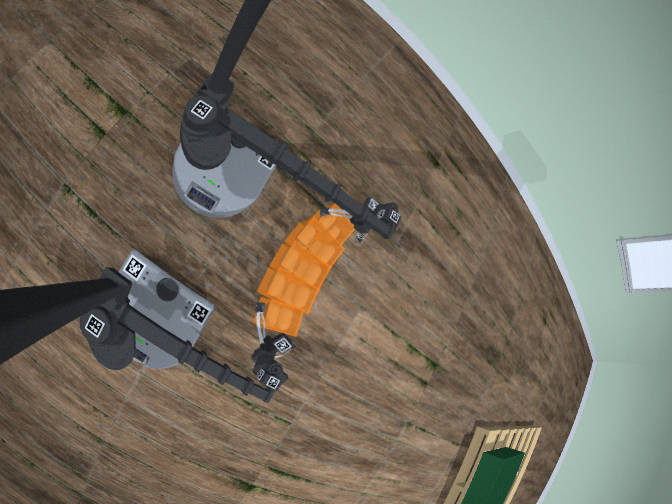

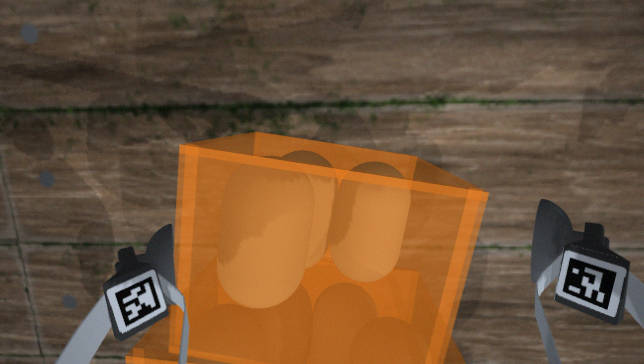

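Call:
execute_actions --actions '[{"r2":{"joints":{"lift_m":0.3}}}]' --cameras '[]'

Call:
execute_actions --actions '[{"r2":{"base":{"translate_m":0.04},"joints":{"arm_m":0.355}}}]' --cameras '[]'

Call:
execute_actions --actions '[{"r2":{"joints":{"lift_m":0.21}}}]' --cameras '["r2_wrist_camera"]'

Call:
execute_actions --actions '[{"r2":{"joints":{"gripper_m":0.04}},"r1":{"joints":{"gripper_m":0.04}}}]' --cameras '[]'

Call:
execute_actions --actions '[{"r2":{"joints":{"gripper_m":0.03,"lift_m":0.33}},"r1":{"joints":{"gripper_m":0.03,"lift_m":0.295}}}]' --cameras '["r2_wrist_camera","r1_wrist_camera"]'

Scene clock: 212.00 s.
r1.base_odometry: x=-0.494 y=+2.447 heading=+2.060 (m, m, rad; r1's odometry frame)
r1.turned_by_wheels: +0.000 (rad since the last result)
r1.turned_by_imu: +0.000 (rad since the last result)
r1.base_tilt: forward=+0.2 right=+0.4 (deg)
r1.lidar_m: 0.54 0.51 3.01 3.25 3.44 2.75 2.67 2.83 3.98 2.25 2.78 2.09
r1.head_depth_mm: 2924 2286 1909 1624 1420 1277 1113 / 2932 2290 1909 1612 1409 1264 1140 / 2914 2300 1898 1618 1425 1204 1138 / 2900 2291 1905 1619 1409 1210 1127 / 2765 2264 1900 1615 1332 1226 1117 / 2573 2275 1897 1026 1349 1242 1099 / 2337 2267 1888 1579 1348 1241 997
r1.base_status: not commanded
r1.joint_positions: lift_m=+0.180 arm_m=+0.220 wrist_yaw_rad=+1.247 wrist_pitch_rad=-0.918 wrist_roll_rad=-0.002 gripper_m=+0.179 head_pan_rad=-0.907 head_tilt_rad=-0.988
r1.joint_status: not commanded
r1.motor_effort: left_wheel=+1(2) right_wheel=-1(1) lift_m=+22(22) arm_m=+3(3) wrist_yaw_rad=+3(3) wrist_pitch_rad=+2(2) wrist_roll_rad=+0(1) gripper_m=+0(0) head_pan_rad=+3(4) head_tilt_rad=-4(4) (%)
r1.hand_pose: x=+0.1080 y=-0.4083 z=+0.1009 quat_wxyz=(+0.698, +0.624, -0.331, +0.116) (m; r1's base frame)
r1.wrist_depth_mm: 357 248 301 273 443 466 497 / 322 201 291 226 387 408 430 / 296 193 249 232 348 366 385 / 272 273 172 173 318 329 348 / - 255 153 162 288 301 313 / - 241 144 171 267 282 288 / 220 225 225 240 248 - 267
r2.base_odometry: x=+1.545 y=-1.584 heading=+1.080 (m, m, rad; r2's odometry frame)
r2.turned_by_wheels: +0.000 (rad since the last result)
r2.turned_by_imu: +0.001 (rad since the last result)
r2.base_tilt: forward=-0.4 right=-0.1 (deg)
r2.lidar_m: 1.49 1.63 2.50 3.19 3.50 3.31 0.54 0.63 2.45 3.87 1.87 1.51
r2.head_depth_mm: 2241 2096 1770 1527 1277 1201 1104 / 2343 2090 1766 1524 1279 1195 - / 2578 2092 1760 1551 1279 1222 - / 2617 2095 1765 1592 1308 1207 - / 2543 2095 1774 1520 1347 1197 1085 / 2581 2106 1770 1521 1348 1207 1082 / 2572 2101 1757 1525 1341 1200 1087
r2.base_status: not commanded
r2.joint_positions: lift_m=+0.299 arm_m=+0.385 wrist_yaw_rad=+1.496 wrist_pitch_rad=-1.556 wrist_roll_rad=+0.003 gripper_m=+0.179 head_pan_rad=-1.563 head_tilt_rad=-1.001
r2.joint_status: all done
r2.motor_effort: left_wheel=-2(3) right_wheel=+0(0) lift_m=+40(40) arm_m=+4(4) wrist_yaw_rad=+4(9) wrist_pitch_rad=-1(1) wrist_roll_rad=-2(2) gripper_m=-1(1) head_pan_rad=-2(2) head_tilt_rad=+1(0) (%)
r2.hand_pose: x=-0.0418 y=-0.5284 z=+0.1816 quat_wxyz=(+0.707, +0.706, -0.032, -0.022) (m; r2's base frame)
r2.wrist_depth_mm: 324 321 320 311 307 304 301 / 338 331 322 322 321 312 310 / 349 341 337 332 330 322 316 / 358 355 347 284 334 330 329 / 376 364 361 295 355 346 335 / 385 - 280 308 357 357 - / 398 392 277 321 370 367 362
pictures: none
No camera images: the call's "cameras" was empty. Leave "cameras" out to get every camera's image.

Scene clock: 213.47 s.
r1.base_odometry: x=-0.494 y=+2.447 heading=+2.060 (m, m, rad; r1's odometry frame)
r1.turned_by_wheels: +0.000 (rad since the last result)
r1.turned_by_imu: +0.000 (rad since the last result)
r1.base_tilt: forward=+0.2 right=+0.3 (deg)
r1.lidar_m: 0.58 0.55 3.02 3.26 3.43 2.75 2.67 2.84 4.01 2.25 2.78 2.09
r1.head_depth_mm: 2952 2312 1926 1621 1409 1265 1103 / 2912 2293 1907 1612 1413 1277 1141 / 2893 2295 1898 1614 1398 1211 1139 / 2901 2285 1906 1602 1409 1203 1129 / 2821 2283 1889 1610 1335 1225 1115 / 2598 2283 1901 1563 1363 1248 1118 / 2348 2276 1895 1115 1348 1240 1020
r1.base_status: not commanded
r1.joint_positions: lift_m=+0.180 arm_m=+0.220 wrist_yaw_rad=+1.247 wrist_pitch_rad=-0.918 wrist_roll_rad=-0.002 gripper_m=+0.179 head_pan_rad=-0.907 head_tilt_rad=-0.988
r1.joint_status: not commanded
r1.motor_effort: left_wheel=+2(1) right_wheel=-1(1) lift_m=+22(22) arm_m=+3(3) wrist_yaw_rad=+2(3) wrist_pitch_rad=+2(2) wrist_roll_rad=+0(1) gripper_m=+0(0) head_pan_rad=+3(3) head_tilt_rad=-4(4) (%)
r1.hand_pose: x=+0.1080 y=-0.4083 z=+0.1009 quat_wxyz=(+0.698, +0.624, -0.331, +0.116) (m; r1's base frame)
r1.wrist_depth_mm: 357 248 300 274 437 467 498 / 324 201 289 225 387 408 433 / 294 193 249 232 347 365 385 / 273 273 171 174 316 330 347 / - 255 153 163 287 302 316 / - 240 144 171 266 280 288 / 219 226 224 238 248 - 267
r2.base_odometry: x=+1.563 y=-1.549 heading=+1.080 (m, m, rad; r2's odometry frame)
r2.turned_by_wheels: +0.000 (rad since the last result)
r2.turned_by_imu: +0.000 (rad since the last result)
r2.base_tilt: forward=-0.3 right=-0.1 (deg)
r2.lidar_m: 1.45 1.59 2.44 3.18 3.48 3.36 0.58 0.67 2.46 3.74 1.83 1.46
r2.head_depth_mm: 2261 2078 1762 1524 1275 1198 1100 / 2428 2077 1771 1516 1276 1202 - / 2583 2086 1757 1558 1285 1227 - / 2567 2106 1777 1577 1303 1211 - / 2564 2083 1762 1526 1334 1200 1090 / 2586 2093 1773 1536 1343 1194 1083 / 2580 2085 1754 1526 1346 1200 1081
r2.base_status: done
r2.joint_positions: lift_m=+0.299 arm_m=+0.355 wrist_yaw_rad=+1.497 wrist_pitch_rad=-1.556 wrist_roll_rad=+0.003 gripper_m=+0.179 head_pan_rad=-1.563 head_tilt_rad=-1.001
r2.joint_status: all done
r2.motor_effort: left_wheel=-3(3) right_wheel=+1(5) lift_m=+40(40) arm_m=-3(4) wrist_yaw_rad=+3(3) wrist_pitch_rad=-1(1) wrist_roll_rad=-2(2) gripper_m=+0(0) head_pan_rad=-3(2) head_tilt_rad=+0(0) (%)
r2.hand_pose: x=-0.0418 y=-0.4990 z=+0.1816 quat_wxyz=(+0.707, +0.706, -0.032, -0.022) (m; r2's base frame)
r2.wrist_depth_mm: 325 323 318 314 311 302 300 / 335 329 326 319 320 312 306 / 345 344 339 336 325 323 321 / 352 354 345 342 340 332 326 / 368 364 359 243 301 346 338 / - - 372 294 357 358 - / - 395 384 311 278 369 358
pictures: none
No camera images: the call's "cameras" was empty. Leave "cameras" out to get every camera's image.

Scene clock: 215.07 s.
r1.base_odometry: x=-0.494 y=+2.447 heading=+2.060 (m, m, rad; r1's odometry frame)
r1.turned_by_wheels: +0.000 (rad since the last result)
r1.turned_by_imu: +0.000 (rad since the last result)
r1.base_tilt: forward=+0.2 right=+0.4 (deg)
r1.lidar_m: 0.58 0.55 3.02 3.28 3.44 2.76 2.68 2.83 3.98 2.25 2.78 2.10
r1.head_depth_mm: 2946 2324 1911 1624 1404 1275 1113 / 2899 2281 1902 1622 1419 1260 1141 / 2870 2309 1901 1620 1417 1211 1142 / 2889 2285 1904 1613 1409 1206 1125 / 2787 2309 1875 1612 1329 1229 1119 / 2577 2266 1885 1572 1355 1242 1119 / 2342 2297 1892 1601 1328 1246 1020
r1.base_status: not commanded
r1.joint_positions: lift_m=+0.180 arm_m=+0.220 wrist_yaw_rad=+1.247 wrist_pitch_rad=-0.918 wrist_roll_rad=-0.002 gripper_m=+0.179 head_pan_rad=-0.907 head_tilt_rad=-0.988
r1.joint_status: not commanded
r1.motor_effort: left_wheel=+2(2) right_wheel=-1(1) lift_m=+22(22) arm_m=+3(3) wrist_yaw_rad=+2(3) wrist_pitch_rad=+2(2) wrist_roll_rad=+0(1) gripper_m=+0(0) head_pan_rad=+3(3) head_tilt_rad=-5(4) (%)
r1.hand_pose: x=+0.1080 y=-0.4083 z=+0.1009 quat_wxyz=(+0.698, +0.624, -0.331, +0.116) (m; r1's base frame)
r1.wrist_depth_mm: 353 249 300 273 438 465 494 / 320 201 290 225 385 409 432 / 295 193 251 233 349 366 388 / 272 274 171 173 317 332 344 / - 255 153 162 289 303 314 / - 241 144 171 265 280 288 / 219 226 225 238 247 - 268
r2.base_odometry: x=+1.563 y=-1.549 heading=+1.080 (m, m, rad; r2's odometry frame)
r2.turned_by_wheels: +0.000 (rad since the last result)
r2.turned_by_imu: +0.000 (rad since the last result)
r2.base_tilt: forward=-0.3 right=-0.1 (deg)
r2.lidar_m: 1.45 1.59 2.44 3.18 3.49 3.36 0.58 0.67 2.47 3.76 1.83 1.47
r2.head_depth_mm: 2259 2103 1759 1525 1278 1200 1089 / 2411 2078 1767 1536 1276 1200 - / 2579 2088 1758 1525 1282 1221 - / 2583 2103 1761 1565 1308 1206 - / 2577 2094 1761 1522 1351 1199 1087 / 2579 2113 1763 1521 1340 1201 1083 / 2581 2107 1766 1529 1341 1206 1083
r2.base_status: not commanded
r2.joint_positions: lift_m=+0.223 arm_m=+0.355 wrist_yaw_rad=+1.504 wrist_pitch_rad=-1.561 wrist_roll_rad=-0.006 gripper_m=+0.179 head_pan_rad=-1.563 head_tilt_rad=-1.001
r2.joint_status: lift_m contact_stop (moved -0.076 of -0.089)
r2.on_its_own: lift_m is slack since a contact_stop, until your next command for it (your +0.210 is given up)
r2.motor_effort: left_wheel=+0(4) right_wheel=-1(1) lift_m=+27(34) arm_m=-3(3) wrist_yaw_rad=-5(4) wrist_pitch_rad=+0(1) wrist_roll_rad=+1(2) gripper_m=-2(2) head_pan_rad=-2(0) head_tilt_rad=+0(0) (%)
r2.hand_pose: x=-0.0428 y=-0.4990 z=+0.1056 quat_wxyz=(+0.707, +0.706, -0.025, -0.018) (m; r2's base frame)
r2.wrist_depth_mm: 253 250 246 244 240 238 234 / 261 259 256 251 248 244 244 / 269 265 265 259 257 252 249 / 281 276 269 265 263 260 258 / 289 283 285 177 226 269 265 / 304 - 290 169 226 279 - / 310 307 304 177 289 291 288
pictures: r2_wrist_camera
camera_calibration (this result's frames):
r2_wrist_camera: T_world_to_cam=[[-0.154104, -0.987964, -0.0134018, -0.486561], [-0.972577, 0.149284, 0.17835, 0.0440727], [-0.174203, 0.0405187, -0.983876, 0.283273], [0, 0, 0, 1]] pos_world=[0.01723, -0.498762, 0.264324]
Images, in order (width x height): r2_wrist_camera 644x364.

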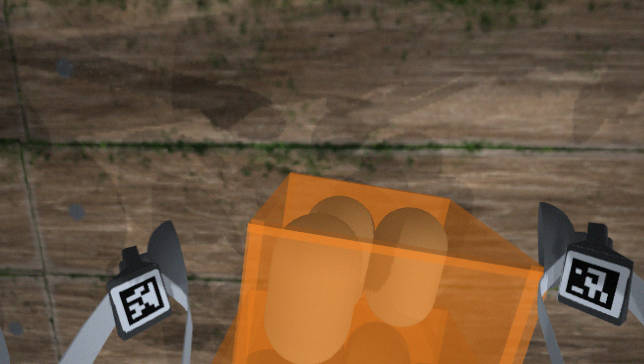

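not run: a stop came earlier in this reply.

not run: a stop came earlier in this reply.

Call:
execute_actions --actions '[{"r2":{"joints":{"lift_m":0.235,"arm_m":0.37}}}]' --cameras '[]'

Call:
execute_actions --actions '[{"r2":{"joints":{"gripper_m":0.04}},"r1":{"joints":{"gripper_m":0.04}}}]' --cameras '[]'

Call:
execute_actions --actions '[{"r2":{"joints":{"gripper_m":0.03,"lift_m":0.355}},"r1":{"joints":{"gripper_m":0.03,"lift_m":0.30}}}]' --cameras '["r2_wrist_camera","r1_wrist_camera"]'

Scene clock: 220.70 s.
r1.base_odometry: x=-0.494 y=+2.447 heading=+2.060 (m, m, rad; r1's odometry frame)
r1.turned_by_wheels: +0.000 (rad since the last result)
r1.turned_by_imu: +0.000 (rad since the last result)
r1.base_tilt: forward=+0.1 right=+0.4 (deg)
r1.lidar_m: 0.58 0.55 3.02 3.26 3.45 2.74 2.68 2.84 3.95 2.25 2.78 0.68
r1.head_depth_mm: 2939 2323 1910 1627 1402 1274 1106 / 2947 2303 1900 1614 1405 1276 1135 / 2922 2311 1888 1620 1410 1210 1132 / 2888 2283 1891 1624 1402 1208 1126 / 2808 2278 1888 1607 1334 1226 1113 / 2567 2290 1877 1547 1353 1254 1117 / 2323 2226 1877 1569 1332 1239 1018
r1.base_status: not commanded
r1.joint_positions: lift_m=+0.180 arm_m=+0.220 wrist_yaw_rad=+1.247 wrist_pitch_rad=-0.918 wrist_roll_rad=-0.002 gripper_m=+0.179 head_pan_rad=-0.907 head_tilt_rad=-0.988
r1.joint_status: not commanded
r1.motor_effort: left_wheel=+2(1) right_wheel=-1(1) lift_m=+22(22) arm_m=+4(3) wrist_yaw_rad=+3(3) wrist_pitch_rad=+2(2) wrist_roll_rad=+1(1) gripper_m=+0(0) head_pan_rad=+3(3) head_tilt_rad=-4(4) (%)
r1.hand_pose: x=+0.1080 y=-0.4083 z=+0.1009 quat_wxyz=(+0.698, +0.624, -0.331, +0.116) (m; r1's base frame)
r1.wrist_depth_mm: 356 249 300 273 438 465 491 / 323 200 290 226 391 413 433 / 295 192 250 232 350 366 386 / 272 274 171 173 316 329 346 / - 254 153 162 288 302 313 / - 241 144 171 266 282 288 / 219 226 224 240 248 - 268
r2.base_odometry: x=+1.563 y=-1.549 heading=+1.080 (m, m, rad; r2's odometry frame)
r2.turned_by_wheels: +0.000 (rad since the last result)
r2.turned_by_imu: +0.001 (rad since the last result)
r2.base_tilt: forward=-0.4 right=+0.0 (deg)
r2.lidar_m: 1.45 1.58 2.44 3.19 3.49 3.35 0.58 0.67 2.47 3.75 1.83 1.46
r2.head_depth_mm: 2258 2086 1755 1524 1284 1195 1090 / 2418 2110 1769 1520 1281 1197 - / 2601 2110 1772 1542 1281 1197 - / 2591 2108 1763 1542 1311 1215 - / 2594 2099 1768 1511 1342 1198 1078 / 2563 2097 1763 1534 1349 1198 1087 / 2595 2090 1758 1524 1341 1197 1086
r2.base_status: not commanded
r2.joint_positions: lift_m=+0.234 arm_m=+0.370 wrist_yaw_rad=+1.503 wrist_pitch_rad=-1.560 wrist_roll_rad=-0.006 gripper_m=+0.179 head_pan_rad=-1.563 head_tilt_rad=-1.001
r2.joint_status: all done
r2.motor_effort: left_wheel=-1(1) right_wheel=+0(1) lift_m=+39(39) arm_m=+4(3) wrist_yaw_rad=-3(4) wrist_pitch_rad=+0(0) wrist_roll_rad=+1(1) gripper_m=+0(1) head_pan_rad=-3(2) head_tilt_rad=+0(1) (%)
r2.hand_pose: x=-0.0428 y=-0.5135 z=+0.1167 quat_wxyz=(+0.707, +0.706, -0.025, -0.018) (m; r2's base frame)
r2.wrist_depth_mm: 261 258 255 255 248 246 243 / 271 268 265 262 257 253 251 / 280 276 272 267 267 261 257 / 291 289 282 275 276 269 266 / 303 296 290 191 238 279 273 / 316 - 299 183 238 287 - / 324 321 310 250 301 300 295
pictures: none
No camera images: the call's "cameras" was empty. Leave "cameras" out to get every camera's image.

Scene clock: 222.80 s.
r1.base_odometry: x=-0.494 y=+2.447 heading=+2.059 (m, m, rad; r1's odometry frame)
r1.turned_by_wheels: +0.000 (rad since the last result)
r1.turned_by_imu: -0.001 (rad since the last result)
r1.base_tilt: forward=+0.1 right=+0.2 (deg)
r1.lidar_m: 0.58 0.55 3.01 3.26 3.44 2.75 2.67 2.84 3.99 2.25 2.78 0.69
r1.head_depth_mm: 2910 2315 1906 1607 1414 1270 1111 / 2899 2301 1907 1619 1409 1285 1140 / 2928 2292 1898 1619 1409 1194 1141 / 2916 2300 1901 1606 1408 1231 1128 / 2753 2281 1878 1613 1329 1225 1119 / 2573 2277 1887 1543 1352 1238 1115 / 2332 2268 1868 1571 1351 1242 1021
r1.base_status: not commanded
r1.joint_positions: lift_m=+0.180 arm_m=+0.220 wrist_yaw_rad=+1.259 wrist_pitch_rad=-0.940 wrist_roll_rad=+0.012 gripper_m=+0.042 head_pan_rad=-0.907 head_tilt_rad=-0.988
r1.joint_status: all done
r1.motor_effort: left_wheel=-4(3) right_wheel=+12(12) lift_m=+22(22) arm_m=+3(3) wrist_yaw_rad=-9(11) wrist_pitch_rad=+8(9) wrist_roll_rad=-6(7) gripper_m=-38(100) head_pan_rad=+3(2) head_tilt_rad=-4(4) (%)
r1.hand_pose: x=+0.1039 y=-0.4053 z=+0.0980 quat_wxyz=(+0.697, +0.631, -0.325, +0.108) (m; r1's base frame)
r1.wrist_depth_mm: 347 247 297 243 420 442 465 / 319 197 267 224 375 394 410 / 292 196 245 191 340 354 371 / 269 278 162 173 308 322 334 / 251 261 152 163 279 296 305 / 236 - 146 204 261 272 281 / 217 224 231 238 241 255 261
r2.base_odometry: x=+1.563 y=-1.549 heading=+1.080 (m, m, rad; r2's odometry frame)
r2.turned_by_wheels: +0.000 (rad since the last result)
r2.turned_by_imu: +0.001 (rad since the last result)
r2.base_tilt: forward=-0.4 right=-0.1 (deg)
r2.lidar_m: 1.45 1.59 2.43 3.19 3.47 3.34 0.58 0.69 2.46 3.74 1.82 1.47
r2.head_depth_mm: 2250 2107 1765 1533 1273 1196 1097 / 2427 2081 1763 1527 1277 1197 - / 2571 2091 1750 1557 1280 1200 - / 2585 2082 1766 1564 1301 1211 - / 2604 2089 1777 1530 1346 1197 1089 / 2590 2102 1760 1529 1346 1202 1085 / 2579 2098 1763 1525 1349 1203 1085
r2.base_status: not commanded
r2.joint_positions: lift_m=+0.235 arm_m=+0.370 wrist_yaw_rad=+1.503 wrist_pitch_rad=-1.545 wrist_roll_rad=-0.011 gripper_m=+0.042 head_pan_rad=-1.563 head_tilt_rad=-1.001
r2.joint_status: all done
r2.motor_effort: left_wheel=+0(1) right_wheel=-3(3) lift_m=+37(39) arm_m=+3(4) wrist_yaw_rad=-4(4) wrist_pitch_rad=-4(5) wrist_roll_rad=+3(3) gripper_m=-40(98) head_pan_rad=-1(2) head_tilt_rad=+0(0) (%)
r2.hand_pose: x=-0.0388 y=-0.5138 z=+0.1165 quat_wxyz=(+0.707, +0.706, -0.029, -0.011) (m; r2's base frame)
r2.wrist_depth_mm: 266 262 259 255 252 247 245 / 276 272 266 262 258 256 254 / 283 279 275 267 269 262 258 / 290 287 282 277 274 269 267 / 300 297 291 228 278 278 272 / 314 306 189 182 238 292 283 / 325 318 309 245 298 298 293
pictures: none
No camera images: the call's "cameras" was empty. Leave "cameras" out to get every camera's image.

Scene clock: 224.73 s.
r1.base_odometry: x=-0.494 y=+2.447 heading=+2.060 (m, m, rad; r1's odometry frame)
r1.turned_by_wheels: +0.000 (rad since the last result)
r1.turned_by_imu: +0.001 (rad since the last result)
r1.base_tilt: forward=+0.1 right=+0.3 (deg)
r1.lidar_m: 0.58 0.55 3.00 3.25 3.44 2.75 2.67 2.84 4.00 2.25 2.78 2.09
r1.head_depth_mm: 2911 2301 1907 1619 1414 1275 1112 / 2920 2296 1897 1624 1419 1212 1123 / 2897 2302 1897 1616 1412 1214 1137 / 2894 2305 1894 1615 1406 1226 1133 / 2800 2277 1900 1621 1339 1227 1121 / 2592 2269 1884 1545 1350 1251 1113 / 2327 2292 1890 942 1400 1246 1019
r1.base_status: not commanded
r1.joint_positions: lift_m=+0.300 arm_m=+0.220 wrist_yaw_rad=+1.253 wrist_pitch_rad=-0.924 wrist_roll_rad=+0.003 gripper_m=+0.030 head_pan_rad=-0.907 head_tilt_rad=-0.988
r1.joint_status: all done
r1.motor_effort: left_wheel=+1(4) right_wheel=-1(13) lift_m=+44(50) arm_m=+3(3) wrist_yaw_rad=-3(10) wrist_pitch_rad=+4(30) wrist_roll_rad=-2(7) gripper_m=+0(89) head_pan_rad=+3(3) head_tilt_rad=-4(4) (%)
r1.hand_pose: x=+0.1070 y=-0.4072 z=+0.2193 quat_wxyz=(+0.697, +0.626, -0.329, +0.115) (m; r1's base frame)
r1.wrist_depth_mm: 516 538 457 584 631 671 710 / 469 486 424 426 573 593 627 / 429 446 398 390 507 532 556 / 396 410 318 366 460 482 502 / 367 377 376 292 424 436 457 / 343 355 - 261 393 402 420 / 320 329 338 344 365 374 387
r2.base_odometry: x=+1.563 y=-1.549 heading=+1.080 (m, m, rad; r2's odometry frame)
r2.turned_by_wheels: +0.000 (rad since the last result)
r2.turned_by_imu: +0.002 (rad since the last result)
r2.base_tilt: forward=-0.2 right=-0.1 (deg)
r2.lidar_m: 1.46 1.59 2.43 3.19 3.49 3.35 0.58 3.64 2.46 3.75 1.82 1.47
r2.head_depth_mm: 2245 2100 1761 1521 1280 1208 1095 / 2441 2098 1756 1529 1299 1204 - / 2572 2090 1764 1516 1295 1211 - / 2589 2087 1762 1590 1320 1210 - / 2557 2094 1776 1530 1343 1198 1087 / 2581 2117 1770 1521 1340 1196 1081 / 2573 2097 1767 1529 1344 1205 1086
r2.base_status: not commanded
r2.joint_positions: lift_m=+0.354 arm_m=+0.370 wrist_yaw_rad=+1.502 wrist_pitch_rad=-1.554 wrist_roll_rad=-0.011 gripper_m=+0.030 head_pan_rad=-1.564 head_tilt_rad=-1.000
r2.joint_status: all done
r2.motor_effort: left_wheel=-2(18) right_wheel=+1(15) lift_m=+40(42) arm_m=+3(4) wrist_yaw_rad=-2(8) wrist_pitch_rad=-1(22) wrist_roll_rad=+3(10) gripper_m=+1(87) head_pan_rad=-2(2) head_tilt_rad=+0(0) (%)
r2.hand_pose: x=-0.0413 y=-0.5136 z=+0.2365 quat_wxyz=(+0.707, +0.706, -0.026, -0.015) (m; r2's base frame)
r2.wrist_depth_mm: 370 371 366 361 357 354 349 / 391 387 380 370 364 362 356 / 403 402 390 386 380 378 369 / - 409 397 390 390 389 385 / - 433 420 311 398 401 393 / - 441 433 365 346 409 403 / - 457 452 370 364 423 423
pictures: r1_wrist_camera, r2_wrist_camera
camera_calibration (this result's frames):
r1_wrist_camera: T_world_to_cam=[[-0.233639, -0.964055, 0.126531, -0.411295], [-0.872081, 0.150222, -0.465734, 0.298422], [0.429986, -0.219159, -0.875832, 0.218207], [0, 0, 0, 1]] pos_world=[0.0703274, -0.393518, 0.382139]
r2_wrist_camera: T_world_to_cam=[[-0.150914, -0.98845, -0.0138607, -0.498964], [-0.974104, 0.146307, 0.172384, 0.0242215], [-0.168365, 0.039517, -0.984932, 0.412977], [0, 0, 0, 1]] pos_world=[0.0178245, -0.513064, 0.395663]
Images, in order (width x height): r1_wrist_camera 644x364, r2_wrist_camera 644x364.

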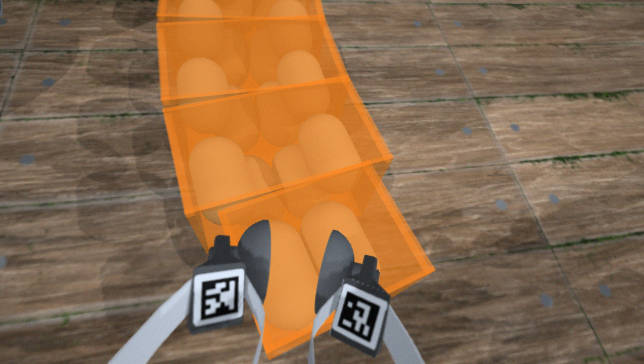

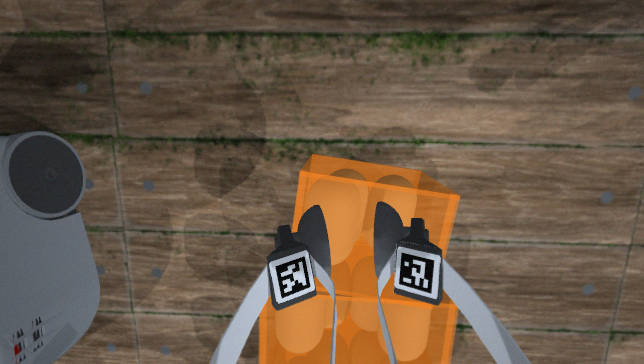

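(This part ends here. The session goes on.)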